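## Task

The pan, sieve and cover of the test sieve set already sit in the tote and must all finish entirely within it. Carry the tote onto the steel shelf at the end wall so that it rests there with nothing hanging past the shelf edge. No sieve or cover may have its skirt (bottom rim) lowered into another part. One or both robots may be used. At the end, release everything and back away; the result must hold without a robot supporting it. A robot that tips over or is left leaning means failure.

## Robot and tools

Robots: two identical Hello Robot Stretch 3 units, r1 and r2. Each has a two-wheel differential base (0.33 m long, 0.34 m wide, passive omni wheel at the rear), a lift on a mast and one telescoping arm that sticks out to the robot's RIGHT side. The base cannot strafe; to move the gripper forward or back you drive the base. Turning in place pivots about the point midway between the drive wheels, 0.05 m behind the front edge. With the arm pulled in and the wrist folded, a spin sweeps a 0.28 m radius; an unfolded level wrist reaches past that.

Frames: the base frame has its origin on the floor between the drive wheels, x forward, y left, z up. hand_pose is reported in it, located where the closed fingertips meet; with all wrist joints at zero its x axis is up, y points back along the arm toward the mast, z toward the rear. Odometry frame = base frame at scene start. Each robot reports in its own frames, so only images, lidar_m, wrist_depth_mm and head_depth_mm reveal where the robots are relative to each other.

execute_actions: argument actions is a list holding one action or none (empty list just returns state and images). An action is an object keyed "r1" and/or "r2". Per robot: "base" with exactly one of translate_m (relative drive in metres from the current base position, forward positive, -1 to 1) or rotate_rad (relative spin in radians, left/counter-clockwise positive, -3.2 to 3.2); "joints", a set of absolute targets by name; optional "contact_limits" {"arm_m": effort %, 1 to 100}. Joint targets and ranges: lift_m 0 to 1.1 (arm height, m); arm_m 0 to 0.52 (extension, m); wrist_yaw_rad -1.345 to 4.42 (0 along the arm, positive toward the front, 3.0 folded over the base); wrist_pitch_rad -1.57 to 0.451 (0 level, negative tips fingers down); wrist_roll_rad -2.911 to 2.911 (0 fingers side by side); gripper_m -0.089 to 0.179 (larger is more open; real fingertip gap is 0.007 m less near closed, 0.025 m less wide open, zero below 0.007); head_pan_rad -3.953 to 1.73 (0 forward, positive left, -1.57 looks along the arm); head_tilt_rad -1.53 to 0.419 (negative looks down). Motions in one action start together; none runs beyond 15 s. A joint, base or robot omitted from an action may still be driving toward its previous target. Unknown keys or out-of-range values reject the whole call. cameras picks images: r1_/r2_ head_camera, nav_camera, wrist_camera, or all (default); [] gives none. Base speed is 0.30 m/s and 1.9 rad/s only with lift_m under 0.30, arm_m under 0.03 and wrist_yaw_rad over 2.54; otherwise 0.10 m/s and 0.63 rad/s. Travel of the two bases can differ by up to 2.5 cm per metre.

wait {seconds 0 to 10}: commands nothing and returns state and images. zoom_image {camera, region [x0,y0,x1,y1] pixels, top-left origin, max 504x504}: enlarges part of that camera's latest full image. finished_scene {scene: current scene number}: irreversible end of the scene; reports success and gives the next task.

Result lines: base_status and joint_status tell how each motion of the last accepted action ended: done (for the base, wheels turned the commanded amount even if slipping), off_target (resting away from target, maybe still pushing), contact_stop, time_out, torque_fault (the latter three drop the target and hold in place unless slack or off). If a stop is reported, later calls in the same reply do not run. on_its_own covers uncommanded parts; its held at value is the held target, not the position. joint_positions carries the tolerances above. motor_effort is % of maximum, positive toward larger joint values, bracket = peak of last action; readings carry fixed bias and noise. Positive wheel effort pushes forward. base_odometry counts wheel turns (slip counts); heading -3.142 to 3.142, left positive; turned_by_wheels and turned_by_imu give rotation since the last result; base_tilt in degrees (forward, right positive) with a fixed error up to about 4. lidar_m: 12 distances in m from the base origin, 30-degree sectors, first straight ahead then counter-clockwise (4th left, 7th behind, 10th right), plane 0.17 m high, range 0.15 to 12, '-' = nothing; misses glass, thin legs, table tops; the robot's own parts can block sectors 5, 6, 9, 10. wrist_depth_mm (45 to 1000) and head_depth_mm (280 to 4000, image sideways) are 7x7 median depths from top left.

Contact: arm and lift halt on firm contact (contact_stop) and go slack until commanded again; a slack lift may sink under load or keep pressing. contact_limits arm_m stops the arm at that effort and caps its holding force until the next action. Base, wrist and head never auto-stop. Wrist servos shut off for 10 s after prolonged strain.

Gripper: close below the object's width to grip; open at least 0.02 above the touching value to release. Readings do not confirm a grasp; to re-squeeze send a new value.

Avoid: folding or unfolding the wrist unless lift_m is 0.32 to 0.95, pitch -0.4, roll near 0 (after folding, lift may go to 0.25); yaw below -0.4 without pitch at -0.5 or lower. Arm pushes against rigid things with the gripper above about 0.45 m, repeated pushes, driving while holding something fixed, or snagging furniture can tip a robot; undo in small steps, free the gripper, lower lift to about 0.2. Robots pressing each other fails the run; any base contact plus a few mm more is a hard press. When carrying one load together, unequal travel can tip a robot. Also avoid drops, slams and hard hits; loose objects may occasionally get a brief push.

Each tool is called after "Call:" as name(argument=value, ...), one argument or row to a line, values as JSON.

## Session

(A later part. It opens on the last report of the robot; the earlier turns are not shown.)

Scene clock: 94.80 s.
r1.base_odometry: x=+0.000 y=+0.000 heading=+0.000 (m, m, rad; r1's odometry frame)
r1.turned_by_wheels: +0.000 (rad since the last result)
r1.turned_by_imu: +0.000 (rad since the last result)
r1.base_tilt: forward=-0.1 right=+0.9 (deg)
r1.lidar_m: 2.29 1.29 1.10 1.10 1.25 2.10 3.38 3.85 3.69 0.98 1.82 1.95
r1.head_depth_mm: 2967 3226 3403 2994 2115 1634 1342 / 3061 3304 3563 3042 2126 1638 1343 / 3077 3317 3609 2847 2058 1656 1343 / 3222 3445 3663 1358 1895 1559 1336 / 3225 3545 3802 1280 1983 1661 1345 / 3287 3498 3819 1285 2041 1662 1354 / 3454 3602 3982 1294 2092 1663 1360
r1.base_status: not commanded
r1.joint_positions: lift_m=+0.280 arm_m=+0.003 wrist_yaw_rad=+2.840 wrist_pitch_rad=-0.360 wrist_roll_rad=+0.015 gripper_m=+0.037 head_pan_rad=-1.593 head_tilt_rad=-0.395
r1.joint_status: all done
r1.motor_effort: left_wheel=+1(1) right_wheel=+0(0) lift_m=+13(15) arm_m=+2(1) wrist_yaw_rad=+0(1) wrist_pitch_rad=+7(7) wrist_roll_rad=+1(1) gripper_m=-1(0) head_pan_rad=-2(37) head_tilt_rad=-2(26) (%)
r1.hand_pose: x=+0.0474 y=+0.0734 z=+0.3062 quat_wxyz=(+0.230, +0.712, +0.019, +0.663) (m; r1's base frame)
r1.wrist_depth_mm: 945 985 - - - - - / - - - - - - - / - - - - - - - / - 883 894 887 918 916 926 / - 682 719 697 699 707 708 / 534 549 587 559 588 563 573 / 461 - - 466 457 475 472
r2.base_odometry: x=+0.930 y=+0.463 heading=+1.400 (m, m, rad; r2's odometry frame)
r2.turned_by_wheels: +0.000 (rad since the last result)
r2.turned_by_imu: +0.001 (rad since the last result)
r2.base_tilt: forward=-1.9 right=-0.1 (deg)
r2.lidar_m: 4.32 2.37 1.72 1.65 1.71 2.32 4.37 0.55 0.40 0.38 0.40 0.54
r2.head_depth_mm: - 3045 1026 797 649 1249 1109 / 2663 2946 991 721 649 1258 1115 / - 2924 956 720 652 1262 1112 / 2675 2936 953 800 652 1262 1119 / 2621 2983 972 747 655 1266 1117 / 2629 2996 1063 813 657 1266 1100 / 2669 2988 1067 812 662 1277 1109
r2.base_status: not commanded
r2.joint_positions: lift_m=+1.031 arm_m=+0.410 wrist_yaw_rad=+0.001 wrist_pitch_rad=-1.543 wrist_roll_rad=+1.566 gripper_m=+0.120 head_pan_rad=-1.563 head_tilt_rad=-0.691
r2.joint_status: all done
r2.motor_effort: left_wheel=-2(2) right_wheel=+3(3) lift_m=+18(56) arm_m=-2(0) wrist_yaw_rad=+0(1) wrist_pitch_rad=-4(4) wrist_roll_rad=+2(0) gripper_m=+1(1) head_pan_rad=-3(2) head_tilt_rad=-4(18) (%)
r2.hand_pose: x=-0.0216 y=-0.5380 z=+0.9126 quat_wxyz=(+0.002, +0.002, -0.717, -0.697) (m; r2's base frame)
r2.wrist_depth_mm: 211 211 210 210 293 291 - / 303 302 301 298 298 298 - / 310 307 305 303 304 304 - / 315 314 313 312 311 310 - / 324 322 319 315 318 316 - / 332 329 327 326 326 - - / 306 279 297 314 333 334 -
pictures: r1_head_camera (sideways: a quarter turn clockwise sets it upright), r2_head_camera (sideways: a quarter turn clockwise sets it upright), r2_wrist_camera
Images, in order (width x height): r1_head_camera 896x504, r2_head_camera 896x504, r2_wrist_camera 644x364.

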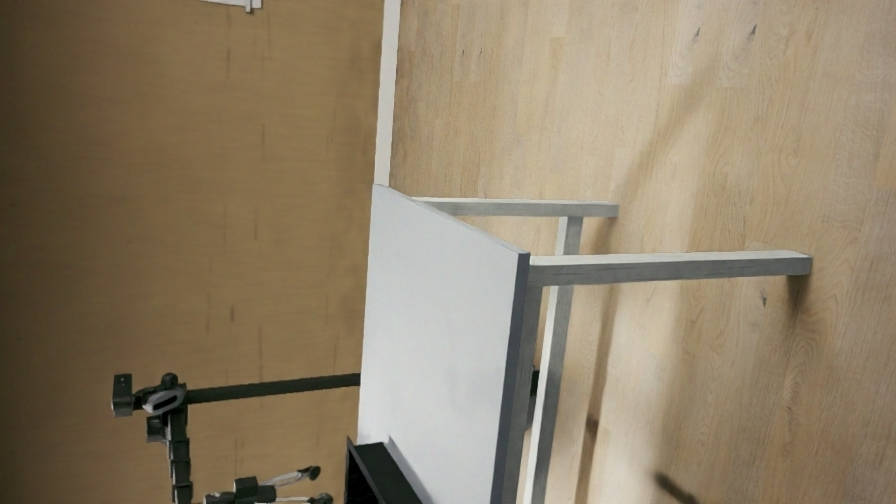

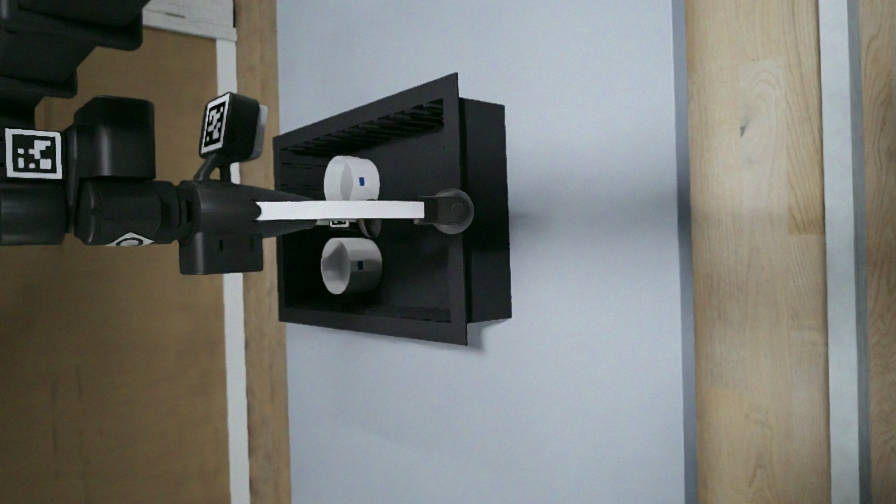

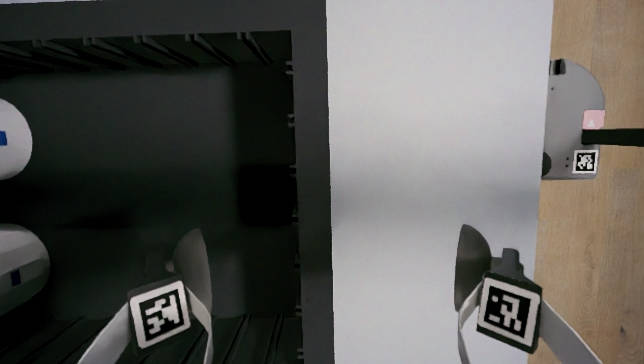

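Call:
execute_actions(
  actions=[
    {"r2":{"joints":{"lift_m":0.95,"arm_m":0.43}}},
  ],
  cameras=["r2_wrist_camera","r2_head_camera"],
)

Scene clock: 100.43 s.
r1.base_odometry: x=+0.000 y=+0.000 heading=+0.000 (m, m, rad; r1's odometry frame)
r1.turned_by_wheels: +0.000 (rad since the last result)
r1.turned_by_imu: +0.000 (rad since the last result)
r1.base_tilt: forward=-0.1 right=+1.0 (deg)
r1.lidar_m: 2.28 1.29 1.10 1.10 1.25 2.10 3.39 3.85 3.68 0.98 1.81 1.94
r1.head_depth_mm: 2961 3158 3442 3020 2121 1643 1345 / 3079 3256 3517 2999 2144 1649 1338 / 3064 3334 3603 2861 2047 1649 1343 / 3222 3442 3694 1358 1876 1559 1348 / 3255 3508 3741 1277 1975 1646 1347 / 3341 3517 3869 1291 2030 1661 1353 / 3434 3718 1706 1297 2086 1673 1360
r1.base_status: not commanded
r1.joint_positions: lift_m=+0.280 arm_m=+0.003 wrist_yaw_rad=+2.840 wrist_pitch_rad=-0.360 wrist_roll_rad=+0.015 gripper_m=+0.037 head_pan_rad=-1.593 head_tilt_rad=-0.395
r1.joint_status: not commanded
r1.motor_effort: left_wheel=-1(1) right_wheel=+0(1) lift_m=+13(13) arm_m=+1(1) wrist_yaw_rad=+0(1) wrist_pitch_rad=+7(7) wrist_roll_rad=+1(1) gripper_m=+0(0) head_pan_rad=-4(4) head_tilt_rad=-4(3) (%)
r1.hand_pose: x=+0.0474 y=+0.0734 z=+0.3062 quat_wxyz=(+0.230, +0.712, +0.019, +0.663) (m; r1's base frame)
r1.wrist_depth_mm: 932 - - - - - - / - - - - - - - / - - - - - - - / - 901 899 913 903 918 935 / - 688 716 701 693 693 712 / 542 560 566 557 585 562 564 / 465 - - 477 457 479 471
r2.base_odometry: x=+0.930 y=+0.463 heading=+1.400 (m, m, rad; r2's odometry frame)
r2.turned_by_wheels: +0.000 (rad since the last result)
r2.turned_by_imu: +0.001 (rad since the last result)
r2.base_tilt: forward=-2.0 right=-0.2 (deg)
r2.lidar_m: 4.32 2.37 1.72 1.65 1.71 2.32 4.37 0.55 0.40 0.38 0.40 0.54
r2.head_depth_mm: 2671 - 952 793 649 1258 1104 / 2624 - 997 723 652 1254 1112 / 2616 - 926 721 650 1252 1115 / 2626 3002 942 802 655 1262 1119 / 2662 2966 969 747 658 1258 1117 / 2633 2995 1059 813 660 1272 1101 / 2668 2965 1067 817 660 1271 1105
r2.base_status: not commanded
r2.joint_positions: lift_m=+0.951 arm_m=+0.430 wrist_yaw_rad=+0.001 wrist_pitch_rad=-1.543 wrist_roll_rad=+1.567 gripper_m=+0.120 head_pan_rad=-1.563 head_tilt_rad=-0.691
r2.joint_status: all done
r2.motor_effort: left_wheel=-2(2) right_wheel=+2(3) lift_m=+17(18) arm_m=+3(3) wrist_yaw_rad=+0(1) wrist_pitch_rad=-4(4) wrist_roll_rad=+1(1) gripper_m=+0(1) head_pan_rad=-2(2) head_tilt_rad=-3(4) (%)
r2.hand_pose: x=-0.0216 y=-0.5574 z=+0.8326 quat_wxyz=(+0.002, +0.002, -0.717, -0.697) (m; r2's base frame)
r2.wrist_depth_mm: 187 190 196 133 215 215 213 / 223 221 220 217 220 219 218 / 226 226 224 222 225 223 222 / 232 232 230 185 230 229 226 / 238 236 234 182 234 233 232 / 243 242 239 170 240 - 239 / 251 250 247 160 247 246 243
pictures: r2_head_camera (sideways: a quarter turn clockwise sets it upright), r2_wrist_camera
Images, in order (width x height): r2_head_camera 896x504, r2_wrist_camera 644x364.

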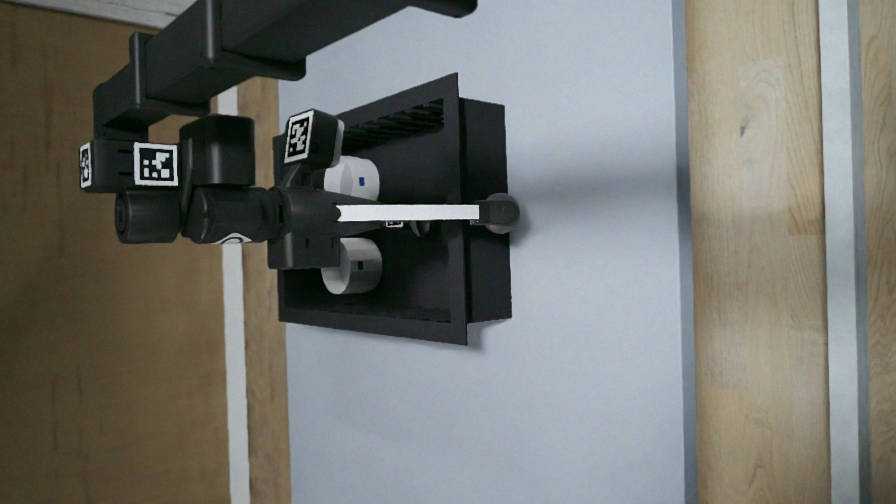

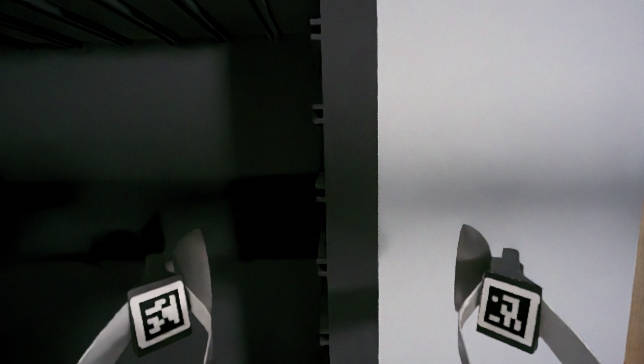

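Call:
execute_actions(
  actions=[
    {"r2":{"joints":{"lift_m":0.93}}},
  ],
  cameras=[],
)

Call:
execute_actions(
  actions=[
    {"r2":{"joints":{"gripper_m":-0.04}}},
  ],
  cameras=[],
)

Call:
execute_actions(
  actions=[
    {"r2":{"joints":{"lift_m":0.97}},"r1":{"joints":{"head_pan_rad":-1.25,"head_tilt_rad":-0.3}}},
  ],
  cameras=["r2_wrist_camera","r2_head_camera","r1_head_camera"],
)

Scene clock: 110.13 s.
r1.base_odometry: x=+0.000 y=+0.000 heading=+0.000 (m, m, rad; r1's odometry frame)
r1.turned_by_wheels: +0.000 (rad since the last result)
r1.turned_by_imu: +0.000 (rad since the last result)
r1.base_tilt: forward=-0.1 right=+0.9 (deg)
r1.lidar_m: 2.28 1.29 1.10 1.10 1.25 2.10 3.39 3.84 3.68 0.98 1.82 1.95
r1.head_depth_mm: 3006 3186 3454 3021 2120 1633 1346 / 3018 3248 3521 3022 2099 1637 1340 / 3109 3339 3612 2837 2044 1642 1342 / 3210 3377 3697 1357 1900 1567 1343 / 3257 3573 3822 1276 1985 1644 1353 / 3328 3584 3863 1288 2040 1651 1347 / 3466 3615 1716 1290 2084 1672 1357
r1.base_status: not commanded
r1.joint_positions: lift_m=+0.280 arm_m=+0.003 wrist_yaw_rad=+2.840 wrist_pitch_rad=-0.360 wrist_roll_rad=+0.015 gripper_m=+0.037 head_pan_rad=-1.593 head_tilt_rad=-0.395
r1.joint_status: not commanded
r1.motor_effort: left_wheel=-1(0) right_wheel=+0(0) lift_m=+13(13) arm_m=+1(1) wrist_yaw_rad=+0(0) wrist_pitch_rad=+7(7) wrist_roll_rad=+1(1) gripper_m=+0(1) head_pan_rad=-4(2) head_tilt_rad=-3(3) (%)
r1.hand_pose: x=+0.0474 y=+0.0734 z=+0.3062 quat_wxyz=(+0.230, +0.712, +0.019, +0.663) (m; r1's base frame)
r1.wrist_depth_mm: 950 990 - - - - - / - - - - - - - / - - - - - - - / - 908 885 895 932 910 924 / - 688 721 705 701 695 703 / 528 549 576 566 591 570 566 / 467 - - 465 455 478 472
r2.base_odometry: x=+0.930 y=+0.463 heading=+1.400 (m, m, rad; r2's odometry frame)
r2.turned_by_wheels: +0.000 (rad since the last result)
r2.turned_by_imu: +0.001 (rad since the last result)
r2.base_tilt: forward=-1.9 right=-0.1 (deg)
r2.lidar_m: 4.33 2.36 1.72 1.65 1.71 2.32 4.39 0.55 0.40 0.38 0.40 0.54
r2.head_depth_mm: 2672 2915 - 792 646 1279 1107 / 2664 - 987 723 648 1255 1116 / 2654 - 953 720 652 1256 1117 / 2656 3003 951 719 653 1260 1118 / 2639 3023 972 749 656 1266 1118 / 2655 2996 1058 811 659 1268 1102 / 2640 2976 1066 814 662 1266 1103
r2.base_status: not commanded
r2.joint_positions: lift_m=+0.931 arm_m=+0.430 wrist_yaw_rad=+0.001 wrist_pitch_rad=-1.543 wrist_roll_rad=+1.567 gripper_m=+0.120 head_pan_rad=-1.563 head_tilt_rad=-0.691
r2.joint_status: all done
r2.motor_effort: left_wheel=-3(3) right_wheel=+3(3) lift_m=+17(17) arm_m=+2(3) wrist_yaw_rad=+0(0) wrist_pitch_rad=-3(4) wrist_roll_rad=+1(1) gripper_m=+1(0) head_pan_rad=-3(2) head_tilt_rad=-4(4) (%)
r2.hand_pose: x=-0.0216 y=-0.5574 z=+0.8126 quat_wxyz=(+0.002, +0.002, -0.717, -0.697) (m; r2's base frame)
r2.wrist_depth_mm: 187 190 196 114 196 196 195 / 202 202 200 116 200 199 198 / 207 206 205 202 204 204 202 / 212 210 210 147 209 209 206 / 216 215 214 165 214 213 212 / 222 221 218 132 217 - 217 / 227 227 225 144 224 226 221
pictures: none
No camera images: the call's "cameras" was empty. Leave "cameras" out to get every camera's image.

Scene clock: 112.23 s.
r1.base_odometry: x=+0.000 y=+0.000 heading=+0.000 (m, m, rad; r1's odometry frame)
r1.turned_by_wheels: +0.000 (rad since the last result)
r1.turned_by_imu: +0.000 (rad since the last result)
r1.base_tilt: forward=-0.1 right=+0.9 (deg)
r1.lidar_m: 2.28 1.29 1.10 1.09 1.25 2.09 3.38 3.85 3.69 0.98 1.81 1.94
r1.head_depth_mm: 2983 3179 3439 3008 2132 1637 1336 / 3018 3269 3513 3020 2118 1638 1343 / 3066 3346 3594 2856 2057 1662 1345 / 3169 3394 3674 1363 1904 1541 1338 / 3256 3488 3819 1275 1979 1649 1349 / 3311 3510 3851 1284 2033 1659 1351 / 3405 3612 3891 1292 2096 1670 1357
r1.base_status: not commanded
r1.joint_positions: lift_m=+0.280 arm_m=+0.003 wrist_yaw_rad=+2.840 wrist_pitch_rad=-0.360 wrist_roll_rad=+0.015 gripper_m=+0.037 head_pan_rad=-1.593 head_tilt_rad=-0.395
r1.joint_status: not commanded
r1.motor_effort: left_wheel=+0(0) right_wheel=-1(0) lift_m=+13(13) arm_m=+0(1) wrist_yaw_rad=+1(0) wrist_pitch_rad=+7(7) wrist_roll_rad=+0(1) gripper_m=+1(0) head_pan_rad=-2(3) head_tilt_rad=-3(4) (%)
r1.hand_pose: x=+0.0474 y=+0.0734 z=+0.3062 quat_wxyz=(+0.230, +0.712, +0.019, +0.663) (m; r1's base frame)
r1.wrist_depth_mm: 947 969 - - - - - / - - - - - - - / - - - - - - - / - 896 883 910 906 917 932 / - 684 716 716 693 696 698 / 531 558 570 570 577 558 568 / 462 - - 473 460 472 477
r2.base_odometry: x=+0.930 y=+0.463 heading=+1.400 (m, m, rad; r2's odometry frame)
r2.turned_by_wheels: +0.000 (rad since the last result)
r2.turned_by_imu: +0.000 (rad since the last result)
r2.base_tilt: forward=-1.9 right=-0.2 (deg)
r2.lidar_m: 4.32 2.37 1.72 1.65 1.71 2.32 4.37 0.55 0.40 0.38 0.40 0.54
r2.head_depth_mm: 2677 2938 - 791 647 1277 1107 / 2647 - 985 728 647 1252 1107 / 2636 - 958 731 651 1257 1116 / 2663 3041 956 725 652 1261 1115 / 2632 2979 977 760 656 1265 1121 / 2679 3007 1056 811 659 1274 1107 / 2644 2938 1063 817 661 1271 1101
r2.base_status: not commanded
r2.joint_positions: lift_m=+0.931 arm_m=+0.430 wrist_yaw_rad=+0.001 wrist_pitch_rad=-1.552 wrist_roll_rad=+1.564 gripper_m=-0.039 head_pan_rad=-1.563 head_tilt_rad=-0.691
r2.joint_status: all done
r2.motor_effort: left_wheel=-2(3) right_wheel=+3(3) lift_m=+18(19) arm_m=+2(2) wrist_yaw_rad=-1(0) wrist_pitch_rad=+1(8) wrist_roll_rad=+2(2) gripper_m=-27(96) head_pan_rad=-2(3) head_tilt_rad=-4(4) (%)
r2.hand_pose: x=-0.0216 y=-0.5552 z=+0.8127 quat_wxyz=(+0.003, +0.002, -0.714, -0.701) (m; r2's base frame)
r2.wrist_depth_mm: 192 195 196 113 196 196 195 / 202 200 200 116 201 200 200 / 205 205 204 118 205 205 204 / 210 210 209 121 210 209 208 / 214 215 213 123 214 213 214 / 220 219 219 126 219 219 217 / 225 224 225 130 225 223 224
pictures: none
No camera images: the call's "cameras" was empty. Leave "cameras" out to get every camera's image.

Scene clock: 113.40 s.
r1.base_odometry: x=+0.000 y=+0.000 heading=+0.000 (m, m, rad; r1's odometry frame)
r1.turned_by_wheels: +0.000 (rad since the last result)
r1.turned_by_imu: +0.000 (rad since the last result)
r1.base_tilt: forward=-0.1 right=+0.9 (deg)
r1.lidar_m: 2.28 1.29 1.10 1.10 1.25 2.10 3.39 3.86 3.69 0.98 1.81 1.95
r1.head_depth_mm: 3159 3286 3503 1543 1187 1738 1426 / 3296 3527 3723 1559 1124 1677 1351 / 3536 3570 3926 1567 1199 1808 1425 / 3718 - 1858 1534 2124 1804 1441 / - - - 1466 2230 1817 1444 / - - - 1512 2423 1821 1448 / - - - 1732 2469 1805 1447
r1.base_status: not commanded
r1.joint_positions: lift_m=+0.280 arm_m=+0.003 wrist_yaw_rad=+2.840 wrist_pitch_rad=-0.360 wrist_roll_rad=+0.015 gripper_m=+0.037 head_pan_rad=-1.257 head_tilt_rad=-0.310
r1.joint_status: all done
r1.motor_effort: left_wheel=+0(0) right_wheel=+0(0) lift_m=+13(13) arm_m=+1(1) wrist_yaw_rad=+0(1) wrist_pitch_rad=+7(7) wrist_roll_rad=+0(1) gripper_m=+0(0) head_pan_rad=+3(27) head_tilt_rad=+6(21) (%)
r1.hand_pose: x=+0.0474 y=+0.0734 z=+0.3062 quat_wxyz=(+0.230, +0.712, +0.019, +0.663) (m; r1's base frame)
r1.wrist_depth_mm: 938 989 999 - - - - / - - - - - - - / - - - - - - - / - 890 899 913 933 913 914 / - 680 710 703 693 705 709 / 525 559 579 558 591 573 562 / 465 - - 468 463 474 477
r2.base_odometry: x=+0.930 y=+0.463 heading=+1.400 (m, m, rad; r2's odometry frame)
r2.turned_by_wheels: +0.000 (rad since the last result)
r2.turned_by_imu: +0.000 (rad since the last result)
r2.base_tilt: forward=-1.9 right=-0.1 (deg)
r2.lidar_m: 4.31 2.37 1.72 1.65 1.71 2.32 4.38 0.55 0.40 0.38 0.40 0.54
r2.head_depth_mm: 2645 - 988 792 646 1248 1108 / 2619 3042 992 726 648 1259 1117 / 2570 - 934 693 650 1256 1118 / 2631 3000 901 731 654 1258 1118 / 2634 2985 986 736 655 1268 1116 / 2634 3016 1058 816 659 1268 1101 / 2627 2964 1065 818 661 1274 1100
r2.base_status: not commanded
r2.joint_positions: lift_m=+0.969 arm_m=+0.430 wrist_yaw_rad=+0.001 wrist_pitch_rad=-1.531 wrist_roll_rad=+1.564 gripper_m=-0.033 head_pan_rad=-1.563 head_tilt_rad=-0.691
r2.joint_status: all done
r2.on_its_own: gripper_m is held at -0.034, not at your -0.040, by its stall guard, which is still easing
r2.motor_effort: left_wheel=-2(2) right_wheel=+1(3) lift_m=+61(63) arm_m=+2(2) wrist_yaw_rad=-1(0) wrist_pitch_rad=-11(11) wrist_roll_rad=+2(2) gripper_m=-18(26) head_pan_rad=-2(3) head_tilt_rad=-4(4) (%)
r2.hand_pose: x=-0.0216 y=-0.5606 z=+0.8509 quat_wxyz=(+0.003, +0.003, -0.721, -0.693) (m; r2's base frame)
r2.wrist_depth_mm: 193 195 198 114 233 230 228 / 223 216 208 117 237 235 233 / 227 222 213 120 242 239 238 / 233 227 218 122 248 246 244 / 240 231 222 124 252 249 249 / 246 238 230 127 259 257 256 / 253 244 235 132 266 262 262
pictures: r1_head_camera (sideways: a quarter turn clockwise sets it upright), r2_head_camera (sideways: a quarter turn clockwise sets it upright), r2_wrist_camera
Images, in order (width x height): r1_head_camera 896x504, r2_head_camera 896x504, r2_wrist_camera 644x364.

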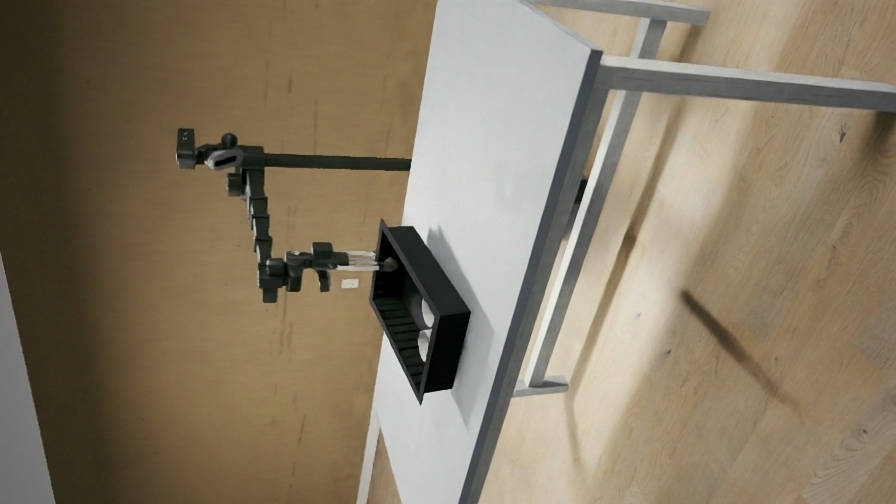

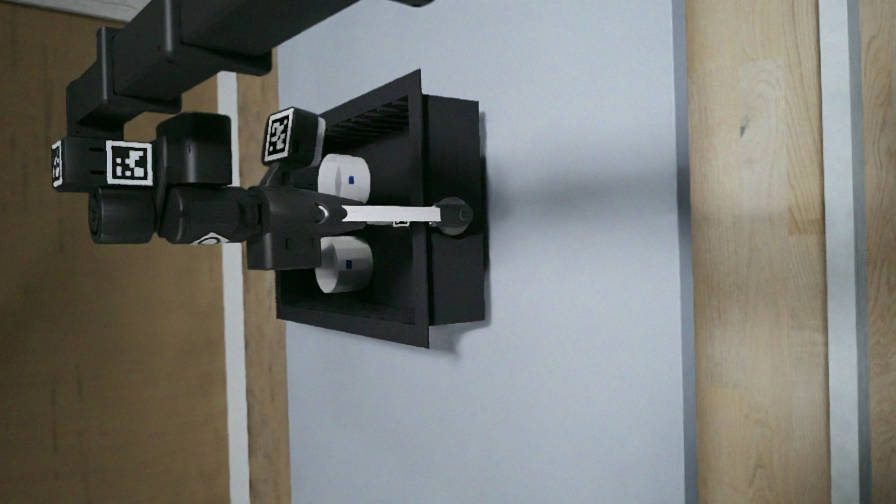

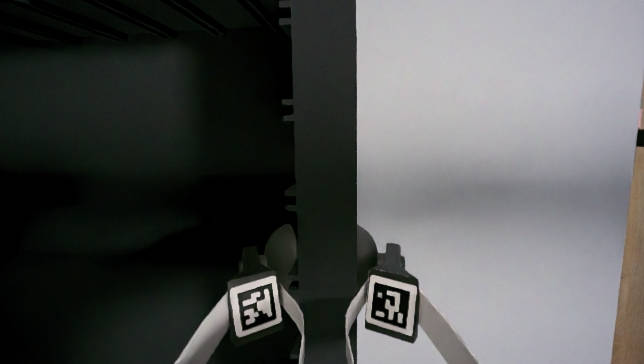

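Call:
execute_actions(
  actions=[
    {"r2":{"joints":{"lift_m":0.932}},"r1":{"base":{"rotate_rad":-0.75}}},
  ],
  cameras=[],
)

Call:
execute_actions(
  actions=[
    {"r1":{"base":{"translate_m":1.0}}},
  ],
  cameras=[],
)

Call:
execute_actions(
  actions=[
    {"r1":{"base":{"translate_m":0.12}}},
  ],
  cameras=[],
)

Call:
execute_actions(
  actions=[
    {"r1":{"base":{"rotate_rad":0.51},"joints":{"head_pan_rad":-1.57,"head_tilt_rad":-0.7,"wrist_pitch_rad":-0.4}}},
  ],
  cameras=[],
)

Call:
execute_actions(
  actions=[
    {"r1":{"joints":{"lift_m":0.94}}},
  ],
  cameras=["r1_head_camera"],
)

Scene clock: 128.80 s.
r1.base_odometry: x=+0.000 y=+0.000 heading=-0.750 (m, m, rad; r1's odometry frame)
r1.turned_by_wheels: -0.750 (rad since the last result)
r1.turned_by_imu: -0.730 (rad since the last result)
r1.base_tilt: forward=-0.1 right=+0.9 (deg)
r1.lidar_m: 1.94 4.02 1.53 1.13 1.11 1.14 1.59 3.39 3.54 3.82 1.00 0.98
r1.head_depth_mm: 3307 3505 3773 3694 2401 1809 1429 / 3265 3480 3689 3676 2424 1800 1439 / 3249 3359 3618 3748 2433 1811 1439 / 3178 3364 3599 3673 2462 1790 1453 / 3124 3346 3513 3591 2473 1813 1444 / 3100 3273 3434 3593 2445 1821 1437 / 3025 3188 3434 3077 1695 1753 1335
r1.base_status: done
r1.joint_positions: lift_m=+0.280 arm_m=+0.003 wrist_yaw_rad=+2.840 wrist_pitch_rad=-0.360 wrist_roll_rad=+0.015 gripper_m=+0.037 head_pan_rad=-1.256 head_tilt_rad=-0.309
r1.joint_status: not commanded
r1.motor_effort: left_wheel=+2(9) right_wheel=-2(5) lift_m=+13(13) arm_m=+1(1) wrist_yaw_rad=-1(1) wrist_pitch_rad=+7(7) wrist_roll_rad=+1(1) gripper_m=-1(0) head_pan_rad=+4(4) head_tilt_rad=+6(6) (%)
r1.hand_pose: x=+0.0474 y=+0.0734 z=+0.3062 quat_wxyz=(+0.230, +0.712, +0.019, +0.663) (m; r1's base frame)
r1.wrist_depth_mm: 866 976 - - - - - / - - - - - - - / - - - - - - - / - 878 912 914 913 937 927 / - 683 731 704 691 691 711 / 533 556 586 556 590 564 569 / 462 - - 475 452 471 476
r2.base_odometry: x=+0.930 y=+0.463 heading=+1.400 (m, m, rad; r2's odometry frame)
r2.turned_by_wheels: +0.000 (rad since the last result)
r2.turned_by_imu: +0.001 (rad since the last result)
r2.base_tilt: forward=-2.0 right=-0.1 (deg)
r2.lidar_m: 4.31 2.37 1.72 1.65 1.71 2.32 4.37 0.55 0.40 0.38 0.40 0.54
r2.head_depth_mm: 2640 2851 - 796 648 1254 1109 / 2654 - 985 725 649 1256 1113 / 2673 - 915 729 650 1259 1119 / 2669 3015 957 728 654 1268 1119 / 2620 2967 983 758 656 1257 1120 / 2668 2984 1057 809 661 1270 1098 / 2659 2985 1066 815 660 1269 1107
r2.base_status: not commanded
r2.joint_positions: lift_m=+0.933 arm_m=+0.430 wrist_yaw_rad=+0.001 wrist_pitch_rad=-1.545 wrist_roll_rad=+1.564 gripper_m=-0.029 head_pan_rad=-1.563 head_tilt_rad=-0.691
r2.joint_status: all done
r2.on_its_own: gripper_m is held at -0.030, not at your -0.040, by its stall guard, which is not easing now
r2.motor_effort: left_wheel=-1(2) right_wheel=+2(2) lift_m=+19(59) arm_m=+2(2) wrist_yaw_rad=+0(0) wrist_pitch_rad=-2(10) wrist_roll_rad=+2(2) gripper_m=-22(25) head_pan_rad=-3(2) head_tilt_rad=-4(4) (%)
r2.hand_pose: x=-0.0216 y=-0.5569 z=+0.8146 quat_wxyz=(+0.003, +0.003, -0.716, -0.698) (m; r2's base frame)
r2.wrist_depth_mm: 195 197 196 113 198 197 197 / 202 201 201 116 203 201 200 / 208 206 205 118 207 205 204 / 212 211 210 121 212 211 209 / 216 216 214 123 216 215 214 / 222 221 219 126 219 220 218 / 227 226 225 130 227 225 224
pictures: none
No camera images: the call's "cameras" was empty. Leave "cameras" out to get every camera's image.

Scene clock: 133.97 s.
r1.base_odometry: x=+0.732 y=-0.681 heading=-0.750 (m, m, rad; r1's odometry frame)
r1.turned_by_wheels: +0.000 (rad since the last result)
r1.turned_by_imu: +0.004 (rad since the last result)
r1.base_tilt: forward=-0.1 right=+1.0 (deg)
r1.lidar_m: 0.95 4.51 2.16 1.63 1.59 1.65 2.29 4.26 0.73 1.15 1.11 1.16
r1.head_depth_mm: 2885 3062 3199 3472 1015 753 617 / 2838 2979 3181 3395 1012 756 599 / 2824 3005 3174 3305 1016 754 603 / 2744 2932 3080 3306 1022 756 602 / 2685 2818 3083 3241 980 732 604 / 2671 2708 2940 3083 971 678 604 / 2646 2770 1303 3091 984 666 605
r1.base_status: done
r1.joint_positions: lift_m=+0.280 arm_m=+0.003 wrist_yaw_rad=+2.840 wrist_pitch_rad=-0.360 wrist_roll_rad=+0.015 gripper_m=+0.037 head_pan_rad=-1.256 head_tilt_rad=-0.309
r1.joint_status: not commanded
r1.motor_effort: left_wheel=+2(11) right_wheel=-2(4) lift_m=+13(13) arm_m=+1(1) wrist_yaw_rad=+0(0) wrist_pitch_rad=+7(7) wrist_roll_rad=+1(1) gripper_m=+1(0) head_pan_rad=+3(4) head_tilt_rad=+5(5) (%)
r1.hand_pose: x=+0.0474 y=+0.0734 z=+0.3062 quat_wxyz=(+0.230, +0.712, +0.019, +0.663) (m; r1's base frame)
r1.wrist_depth_mm: - - - - - - - / - - - - - - - / - - - - - - - / - 905 894 917 924 891 912 / - 683 728 719 692 702 695 / 529 547 575 560 586 570 564 / 466 - - 470 450 472 471
r2.base_odometry: x=+0.930 y=+0.463 heading=+1.400 (m, m, rad; r2's odometry frame)
r2.turned_by_wheels: +0.000 (rad since the last result)
r2.turned_by_imu: +0.001 (rad since the last result)
r2.base_tilt: forward=-2.0 right=-0.1 (deg)
r2.lidar_m: 4.33 2.37 1.72 1.65 1.71 2.32 4.38 0.55 0.40 0.38 0.40 0.54
r2.head_depth_mm: 2619 2914 - 794 647 1255 1108 / 2669 - 988 727 651 1257 1112 / 2668 - 916 730 651 1256 1113 / 2673 2932 955 726 653 1256 1120 / 2570 2937 983 761 657 1267 1119 / 2647 2963 1064 811 657 1275 1102 / 2634 2958 1069 816 661 1272 1106
r2.base_status: not commanded
r2.joint_positions: lift_m=+0.933 arm_m=+0.430 wrist_yaw_rad=+0.001 wrist_pitch_rad=-1.545 wrist_roll_rad=+1.564 gripper_m=-0.029 head_pan_rad=-1.563 head_tilt_rad=-0.691
r2.joint_status: not commanded
r2.on_its_own: gripper_m is held at -0.030, not at your -0.040, by its stall guard, which is not easing now
r2.motor_effort: left_wheel=-1(1) right_wheel=+2(2) lift_m=+20(20) arm_m=+2(2) wrist_yaw_rad=+0(1) wrist_pitch_rad=-3(2) wrist_roll_rad=+2(2) gripper_m=-22(22) head_pan_rad=-2(2) head_tilt_rad=-4(4) (%)
r2.hand_pose: x=-0.0216 y=-0.5569 z=+0.8146 quat_wxyz=(+0.003, +0.003, -0.716, -0.698) (m; r2's base frame)
r2.wrist_depth_mm: 195 196 196 113 198 197 196 / 203 202 201 116 202 201 200 / 207 207 205 118 207 205 204 / 212 211 210 121 211 210 209 / 217 216 215 123 215 215 213 / 222 221 220 126 220 219 219 / 227 226 225 129 227 224 224
pictures: none
No camera images: the call's "cameras" was empty. Leave "cameras" out to get every camera's image.

Scene clock: 135.63 s.
r1.base_odometry: x=+0.820 y=-0.763 heading=-0.750 (m, m, rad; r1's odometry frame)
r1.turned_by_wheels: +0.000 (rad since the last result)
r1.turned_by_imu: +0.001 (rad since the last result)
r1.base_tilt: forward=-0.2 right=+0.8 (deg)
r1.lidar_m: 0.83 4.43 2.24 1.69 1.66 1.71 2.38 4.36 0.78 1.09 1.05 1.10
r1.head_depth_mm: 2810 2980 3266 3313 1018 753 600 / 2780 2968 3182 3312 1010 754 599 / 2711 2908 3104 3261 1015 752 601 / 2710 2833 3062 3255 973 681 603 / 2670 2814 2968 3156 962 727 602 / 2596 2716 1174 1648 955 732 605 / 2586 2744 2866 3075 981 678 606
r1.base_status: done
r1.joint_positions: lift_m=+0.280 arm_m=+0.003 wrist_yaw_rad=+2.840 wrist_pitch_rad=-0.360 wrist_roll_rad=+0.015 gripper_m=+0.037 head_pan_rad=-1.256 head_tilt_rad=-0.309
r1.joint_status: not commanded
r1.motor_effort: left_wheel=+2(11) right_wheel=-2(5) lift_m=+13(13) arm_m=+1(0) wrist_yaw_rad=+0(0) wrist_pitch_rad=+7(7) wrist_roll_rad=+1(0) gripper_m=+0(0) head_pan_rad=+4(5) head_tilt_rad=+5(5) (%)
r1.hand_pose: x=+0.0474 y=+0.0734 z=+0.3062 quat_wxyz=(+0.230, +0.712, +0.019, +0.663) (m; r1's base frame)
r1.wrist_depth_mm: - - - - - - - / - - - - - - - / - - - - - - - / - 892 892 905 932 917 917 / - 687 703 709 697 695 706 / 530 547 573 554 582 568 566 / 468 - - 472 458 473 476
r2.base_odometry: x=+0.930 y=+0.463 heading=+1.400 (m, m, rad; r2's odometry frame)
r2.turned_by_wheels: +0.000 (rad since the last result)
r2.turned_by_imu: +0.000 (rad since the last result)
r2.base_tilt: forward=-2.0 right=-0.1 (deg)
r2.lidar_m: 4.31 2.37 1.72 1.66 1.71 2.32 4.37 0.55 0.40 0.38 0.40 0.54
r2.head_depth_mm: 2701 2908 - 791 648 1254 1103 / 2700 - 987 727 648 1252 1113 / 2659 - 917 729 654 1266 1115 / 2604 2876 957 728 654 1263 1113 / 2665 2965 983 757 655 1263 1120 / 2624 2978 1056 814 658 1277 1099 / 2663 3009 1063 814 661 1276 1102
r2.base_status: not commanded
r2.joint_positions: lift_m=+0.933 arm_m=+0.430 wrist_yaw_rad=+0.001 wrist_pitch_rad=-1.545 wrist_roll_rad=+1.564 gripper_m=-0.029 head_pan_rad=-1.563 head_tilt_rad=-0.691
r2.joint_status: not commanded
r2.on_its_own: gripper_m is held at -0.030, not at your -0.040, by its stall guard, which is not easing now
r2.motor_effort: left_wheel=-2(1) right_wheel=+1(2) lift_m=+19(20) arm_m=+2(2) wrist_yaw_rad=-1(0) wrist_pitch_rad=-3(3) wrist_roll_rad=+2(2) gripper_m=-22(23) head_pan_rad=-2(2) head_tilt_rad=-4(4) (%)
r2.hand_pose: x=-0.0216 y=-0.5569 z=+0.8146 quat_wxyz=(+0.003, +0.003, -0.716, -0.698) (m; r2's base frame)
r2.wrist_depth_mm: 194 196 197 113 198 198 197 / 202 202 201 116 203 202 200 / 208 207 205 118 207 206 204 / 212 211 209 121 211 210 210 / 216 216 214 123 215 215 214 / 222 220 219 126 220 220 219 / 229 228 226 129 227 224 224
pictures: none
No camera images: the call's "cameras" was empty. Leave "cameras" out to get every camera's image.

Scene clock: 137.27 s.
r1.base_odometry: x=+0.820 y=-0.763 heading=-0.240 (m, m, rad; r1's odometry frame)
r1.turned_by_wheels: +0.510 (rad since the last result)
r1.turned_by_imu: +0.497 (rad since the last result)
r1.base_tilt: forward=-0.1 right=+0.8 (deg)
r1.lidar_m: 4.42 2.29 1.70 1.63 1.69 2.32 4.36 0.78 1.10 1.05 1.09 0.83
r1.head_depth_mm: 2661 2915 990 778 635 1293 1152 / 2642 2958 997 733 637 1295 1146 / 2700 2990 942 712 640 1290 1156 / 755 1560 947 715 641 1301 1151 / 2596 2921 953 718 645 1328 1156 / 2697 2987 1019 765 645 1333 1155 / 2724 3035 1021 791 648 1343 1161
r1.base_status: done
r1.joint_positions: lift_m=+0.280 arm_m=+0.003 wrist_yaw_rad=+2.840 wrist_pitch_rad=-0.412 wrist_roll_rad=+0.015 gripper_m=+0.037 head_pan_rad=-1.563 head_tilt_rad=-0.692
r1.joint_status: all done
r1.motor_effort: left_wheel=-3(10) right_wheel=+2(6) lift_m=+13(13) arm_m=+1(1) wrist_yaw_rad=+0(1) wrist_pitch_rad=+6(6) wrist_roll_rad=+1(1) gripper_m=+1(1) head_pan_rad=-3(25) head_tilt_rad=-4(37) (%)
r1.hand_pose: x=+0.0455 y=+0.0675 z=+0.2943 quat_wxyz=(+0.248, +0.711, +0.038, +0.657) (m; r1's base frame)
r1.wrist_depth_mm: - - - - - - - / - - - - - - - / - - - - - - - / - 811 800 811 813 819 824 / - 629 668 642 641 650 655 / 508 524 542 528 543 532 533 / 439 - - 450 437 453 458
r2.base_odometry: x=+0.930 y=+0.463 heading=+1.400 (m, m, rad; r2's odometry frame)
r2.turned_by_wheels: +0.000 (rad since the last result)
r2.turned_by_imu: +0.000 (rad since the last result)
r2.base_tilt: forward=-1.9 right=-0.1 (deg)
r2.lidar_m: 4.30 2.37 1.72 1.65 1.71 2.32 4.38 0.55 0.40 0.38 0.40 0.54
r2.head_depth_mm: 2674 2897 - 795 647 1255 1104 / 2641 - 994 728 650 1256 1116 / 2671 - 919 728 655 1262 1111 / 2577 2894 959 728 654 1266 1120 / 2637 2958 977 759 653 1272 1123 / 2639 2955 1059 814 658 1267 1107 / 2641 2989 1065 817 662 1274 1106
r2.base_status: not commanded
r2.joint_positions: lift_m=+0.933 arm_m=+0.430 wrist_yaw_rad=+0.001 wrist_pitch_rad=-1.545 wrist_roll_rad=+1.564 gripper_m=-0.029 head_pan_rad=-1.563 head_tilt_rad=-0.691
r2.joint_status: not commanded
r2.on_its_own: gripper_m is held at -0.030, not at your -0.040, by its stall guard, which is not easing now
r2.motor_effort: left_wheel=-2(1) right_wheel=+2(2) lift_m=+20(19) arm_m=+2(2) wrist_yaw_rad=+0(0) wrist_pitch_rad=-2(3) wrist_roll_rad=+2(2) gripper_m=-22(23) head_pan_rad=-3(3) head_tilt_rad=-4(4) (%)
r2.hand_pose: x=-0.0216 y=-0.5569 z=+0.8146 quat_wxyz=(+0.003, +0.003, -0.716, -0.698) (m; r2's base frame)
r2.wrist_depth_mm: 194 197 196 113 198 197 196 / 203 202 200 116 202 203 201 / 207 206 204 118 206 206 205 / 211 211 210 121 211 211 209 / 217 215 214 123 216 216 214 / 223 221 220 126 220 220 220 / 228 226 225 129 227 225 225
pictures: none
No camera images: the call's "cameras" was empty. Leave "cameras" out to get every camera's image.

Scene clock: 144.10 s.
r1.base_odometry: x=+0.820 y=-0.763 heading=-0.240 (m, m, rad; r1's odometry frame)
r1.turned_by_wheels: +0.000 (rad since the last result)
r1.turned_by_imu: +0.000 (rad since the last result)
r1.base_tilt: forward=-0.1 right=+1.0 (deg)
r1.lidar_m: 4.43 2.29 1.69 1.63 1.70 2.32 4.36 0.78 1.09 1.05 1.10 0.83
r1.head_depth_mm: 2648 2954 991 799 - - 1149 / 2641 2923 991 734 - - 1128 / 2697 2959 944 710 692 - - / 757 1557 949 717 - - 1179 / 2594 2967 951 716 664 1273 1155 / 2725 3008 1014 765 646 1338 1155 / 2701 3022 1020 793 646 1335 1158
r1.base_status: not commanded
r1.joint_positions: lift_m=+0.940 arm_m=+0.003 wrist_yaw_rad=+2.840 wrist_pitch_rad=-0.413 wrist_roll_rad=+0.015 gripper_m=+0.037 head_pan_rad=-1.563 head_tilt_rad=-0.692
r1.joint_status: all done
r1.motor_effort: left_wheel=-3(3) right_wheel=+2(1) lift_m=+25(29) arm_m=+0(1) wrist_yaw_rad=+1(0) wrist_pitch_rad=+6(7) wrist_roll_rad=+1(1) gripper_m=-1(0) head_pan_rad=-3(3) head_tilt_rad=-4(4) (%)
r1.hand_pose: x=+0.0455 y=+0.0674 z=+0.9534 quat_wxyz=(+0.248, +0.711, +0.038, +0.657) (m; r1's base frame)
r1.wrist_depth_mm: - - - - - - - / - - - - - - - / - - - - - - - / - - - - - - - / - - - - - - - / - - - - - - - / - - - - - - -
r2.base_odometry: x=+0.930 y=+0.463 heading=+1.400 (m, m, rad; r2's odometry frame)
r2.turned_by_wheels: +0.000 (rad since the last result)
r2.turned_by_imu: +0.001 (rad since the last result)
r2.base_tilt: forward=-1.9 right=-0.1 (deg)
r2.lidar_m: 4.33 2.38 1.72 1.65 1.71 2.32 4.38 0.55 0.40 0.38 0.40 0.54
r2.head_depth_mm: 2662 2918 - 795 647 1246 1105 / 2656 - 992 725 650 1252 1109 / 2639 - 916 730 651 1265 1112 / 1319 2878 958 728 654 1258 1114 / 2662 3003 976 759 657 1268 1120 / 2624 2988 1060 811 657 1268 1104 / 2641 2999 1063 817 663 1272 1102
r2.base_status: not commanded
r2.joint_positions: lift_m=+0.933 arm_m=+0.430 wrist_yaw_rad=+0.001 wrist_pitch_rad=-1.545 wrist_roll_rad=+1.564 gripper_m=-0.029 head_pan_rad=-1.563 head_tilt_rad=-0.691
r2.joint_status: not commanded
r2.on_its_own: gripper_m is held at -0.030, not at your -0.040, by its stall guard, which is not easing now
r2.motor_effort: left_wheel=-2(1) right_wheel=+2(2) lift_m=+19(20) arm_m=+2(2) wrist_yaw_rad=-1(0) wrist_pitch_rad=-3(2) wrist_roll_rad=+2(2) gripper_m=-23(23) head_pan_rad=-3(2) head_tilt_rad=-4(4) (%)
r2.hand_pose: x=-0.0216 y=-0.5569 z=+0.8146 quat_wxyz=(+0.003, +0.003, -0.716, -0.698) (m; r2's base frame)
r2.wrist_depth_mm: 194 197 196 113 199 196 196 / 203 202 200 116 203 201 200 / 207 206 204 118 206 206 205 / 212 211 210 121 211 210 209 / 216 216 214 123 216 216 214 / 222 220 220 126 220 220 219 / 228 225 225 129 227 225 224
pictures: r1_head_camera (sideways: a quarter turn clockwise sets it upright)
Images, in order (width x height): r1_head_camera 896x504.

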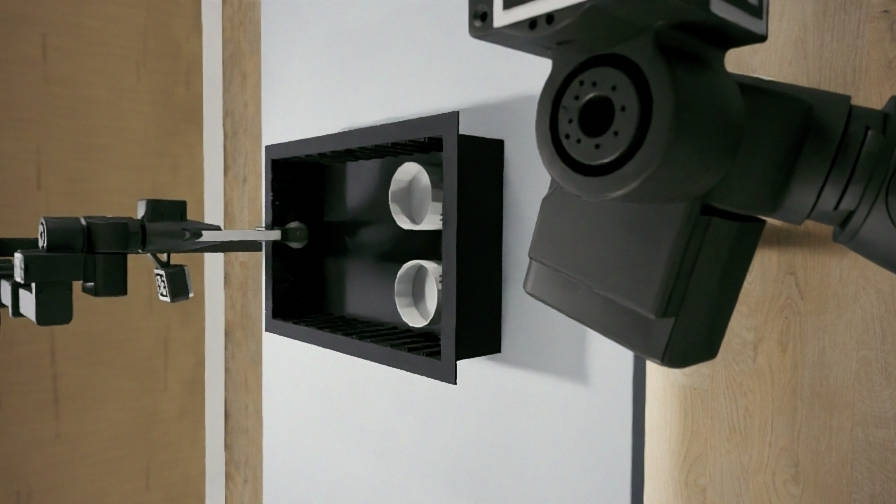

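Call:
execute_actions(
  actions=[
    {"r1":{"base":{"translate_m":0.04},"joints":{"wrist_yaw_rad":0}}},
  ],
  cameras=[],
)

Call:
execute_actions(
  actions=[
    {"r1":{"base":{"rotate_rad":-0.012},"joints":{"lift_m":1.03,"arm_m":0.41,"wrist_pitch_rad":-1.55,"wrist_roll_rad":1.57,"gripper_m":0.09}}},
  ],
  cameras=["r1_head_camera","r1_wrist_camera"],
)

Scene clock: 152.57 s.
r1.base_odometry: x=+0.859 y=-0.773 heading=-0.240 (m, m, rad; r1's odometry frame)
r1.turned_by_wheels: +0.000 (rad since the last result)
r1.turned_by_imu: +0.000 (rad since the last result)
r1.base_tilt: forward=-0.1 right=+0.8 (deg)
r1.lidar_m: 4.37 2.29 1.70 1.63 1.70 2.32 4.40 0.81 1.09 1.05 1.10 0.79
r1.head_depth_mm: 2667 2923 992 799 - - - / 2662 2933 941 723 - - - / 2566 2877 942 778 - - - / 761 2964 951 746 640 1300 1160 / 2698 2985 955 730 644 1324 1152 / 2698 2952 1016 791 646 1338 1155 / 2677 3002 1018 796 648 1332 1167
r1.base_status: done
r1.joint_positions: lift_m=+0.940 arm_m=+0.003 wrist_yaw_rad=+0.002 wrist_pitch_rad=-0.413 wrist_roll_rad=+0.015 gripper_m=+0.037 head_pan_rad=-1.563 head_tilt_rad=-0.692
r1.joint_status: all done
r1.motor_effort: left_wheel=-4(4) right_wheel=+2(6) lift_m=+25(25) arm_m=+1(1) wrist_yaw_rad=-1(2) wrist_pitch_rad=+7(7) wrist_roll_rad=+1(1) gripper_m=+0(0) head_pan_rad=-2(5) head_tilt_rad=-5(5) (%)
r1.hand_pose: x=-0.0211 y=-0.3725 z=+0.9534 quat_wxyz=(+0.687, +0.145, -0.697, -0.146) (m; r1's base frame)
r1.wrist_depth_mm: - - - - - - - / - - - - - - - / 820 825 718 705 863 843 - / 601 603 527 603 590 635 628 / 473 477 372 382 469 486 491 / 390 389 394 392 413 400 405 / 335 332 325 334 329 342 341
r2.base_odometry: x=+0.930 y=+0.463 heading=+1.400 (m, m, rad; r2's odometry frame)
r2.turned_by_wheels: +0.000 (rad since the last result)
r2.turned_by_imu: +0.001 (rad since the last result)
r2.base_tilt: forward=-1.9 right=-0.2 (deg)
r2.lidar_m: 4.32 2.37 1.72 1.65 1.71 2.32 4.38 0.55 0.40 0.38 0.40 0.54
r2.head_depth_mm: 2695 2904 - 795 647 1252 1109 / 2680 - 987 728 649 1255 1111 / 2656 - 916 727 651 1258 1110 / 1076 2835 961 726 656 1258 1119 / 2660 3017 980 756 658 1272 1116 / 2654 2999 1060 811 659 1270 1099 / 2652 2991 1060 813 661 1270 1099
r2.base_status: not commanded
r2.joint_positions: lift_m=+0.933 arm_m=+0.430 wrist_yaw_rad=+0.001 wrist_pitch_rad=-1.545 wrist_roll_rad=+1.564 gripper_m=-0.029 head_pan_rad=-1.563 head_tilt_rad=-0.691
r2.joint_status: not commanded
r2.on_its_own: gripper_m is held at -0.030, not at your -0.040, by its stall guard, which is not easing now
r2.motor_effort: left_wheel=-2(3) right_wheel=+2(2) lift_m=+19(19) arm_m=+2(2) wrist_yaw_rad=+0(1) wrist_pitch_rad=-2(2) wrist_roll_rad=+2(2) gripper_m=-23(23) head_pan_rad=-3(3) head_tilt_rad=-3(4) (%)
r2.hand_pose: x=-0.0216 y=-0.5569 z=+0.8146 quat_wxyz=(+0.003, +0.003, -0.716, -0.698) (m; r2's base frame)
r2.wrist_depth_mm: 195 196 196 113 198 198 196 / 203 202 200 116 202 202 200 / 208 206 205 118 206 206 204 / 212 211 210 121 212 211 210 / 218 216 214 123 216 215 215 / 222 221 219 126 220 221 219 / 228 227 225 130 227 226 224
pictures: none
No camera images: the call's "cameras" was empty. Leave "cameras" out to get every camera's image.

Scene clock: 156.77 s.
r1.base_odometry: x=+0.859 y=-0.773 heading=-0.252 (m, m, rad; r1's odometry frame)
r1.turned_by_wheels: -0.012 (rad since the last result)
r1.turned_by_imu: -0.012 (rad since the last result)
r1.base_tilt: forward=-0.1 right=+1.0 (deg)
r1.lidar_m: 4.37 2.32 1.70 1.63 1.69 2.30 4.41 0.81 1.10 1.05 1.09 0.79
r1.head_depth_mm: 2699 2922 989 776 636 1291 1141 / - 2923 921 710 637 1290 1154 / - - 940 703 638 1299 1147 / 759 2895 952 713 640 1298 1153 / 2663 3007 953 719 644 1328 1158 / 2653 3003 1019 788 647 1332 1152 / 2697 3002 1023 793 646 1340 1167
r1.base_status: done
r1.joint_positions: lift_m=+1.030 arm_m=+0.410 wrist_yaw_rad=+0.000 wrist_pitch_rad=-1.540 wrist_roll_rad=+1.564 gripper_m=+0.090 head_pan_rad=-1.563 head_tilt_rad=-0.692
r1.joint_status: all done
r1.motor_effort: left_wheel=-2(3) right_wheel=+0(2) lift_m=+25(27) arm_m=+4(4) wrist_yaw_rad=+0(2) wrist_pitch_rad=-5(6) wrist_roll_rad=+4(4) gripper_m=+0(79) head_pan_rad=-3(3) head_tilt_rad=-3(4) (%)
r1.hand_pose: x=-0.0215 y=-0.5383 z=+0.9115 quat_wxyz=(+0.003, +0.002, -0.718, -0.696) (m; r1's base frame)
r1.wrist_depth_mm: 293 294 293 296 294 - - / 212 212 213 215 301 - - / 302 301 303 302 305 305 - / 306 305 287 309 313 - - / 313 314 313 314 318 - - / 319 318 321 323 328 - - / 325 316 307 304 334 - -
r2.base_odometry: x=+0.930 y=+0.463 heading=+1.400 (m, m, rad; r2's odometry frame)
r2.turned_by_wheels: +0.000 (rad since the last result)
r2.turned_by_imu: +0.001 (rad since the last result)
r2.base_tilt: forward=-1.9 right=-0.1 (deg)
r2.lidar_m: 4.33 2.37 1.72 1.65 1.71 2.33 4.38 0.55 0.40 0.38 0.40 0.54
r2.head_depth_mm: 2686 2946 - 792 647 1258 1110 / 2650 - 989 725 648 1251 1115 / 2626 - 916 730 650 1263 1118 / 782 2207 956 728 653 1264 1115 / 2614 2975 977 756 659 1268 1117 / 2662 2976 1057 814 658 1269 1101 / 2644 2963 1067 816 662 1273 1103
r2.base_status: not commanded
r2.joint_positions: lift_m=+0.933 arm_m=+0.430 wrist_yaw_rad=+0.001 wrist_pitch_rad=-1.545 wrist_roll_rad=+1.564 gripper_m=-0.029 head_pan_rad=-1.563 head_tilt_rad=-0.691
r2.joint_status: not commanded
r2.on_its_own: gripper_m is held at -0.030, not at your -0.040, by its stall guard, which is not easing now
r2.motor_effort: left_wheel=-2(1) right_wheel=+2(2) lift_m=+20(19) arm_m=+2(2) wrist_yaw_rad=+0(0) wrist_pitch_rad=-2(2) wrist_roll_rad=+2(2) gripper_m=-22(22) head_pan_rad=-2(2) head_tilt_rad=-4(4) (%)
r2.hand_pose: x=-0.0216 y=-0.5569 z=+0.8146 quat_wxyz=(+0.003, +0.003, -0.716, -0.698) (m; r2's base frame)
r2.wrist_depth_mm: 194 197 196 113 198 197 196 / 203 202 201 116 203 201 200 / 208 207 205 118 207 206 204 / 212 211 209 121 211 210 209 / 216 216 214 123 216 215 214 / 223 221 219 126 220 220 218 / 227 226 225 130 228 225 224
pictures: r1_head_camera (sideways: a quarter turn clockwise sets it upright), r1_wrist_camera
Images, in order (width x height): r1_head_camera 896x504, r1_wrist_camera 644x364.

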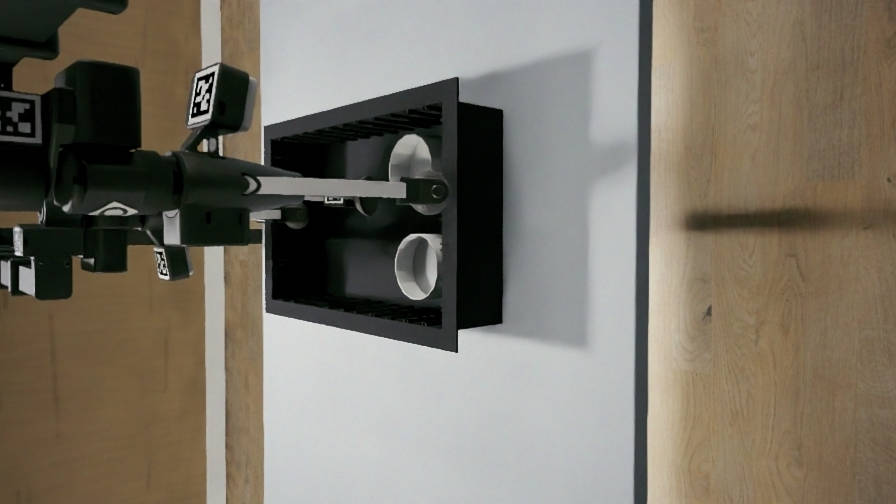

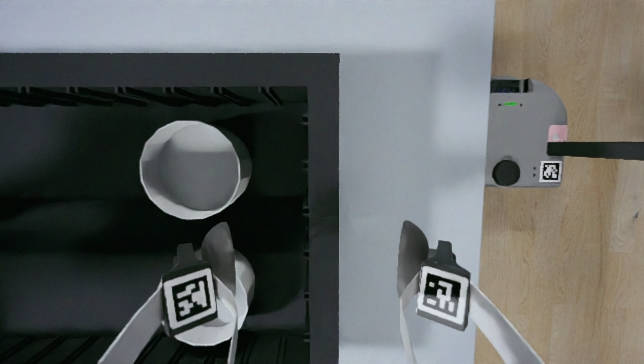

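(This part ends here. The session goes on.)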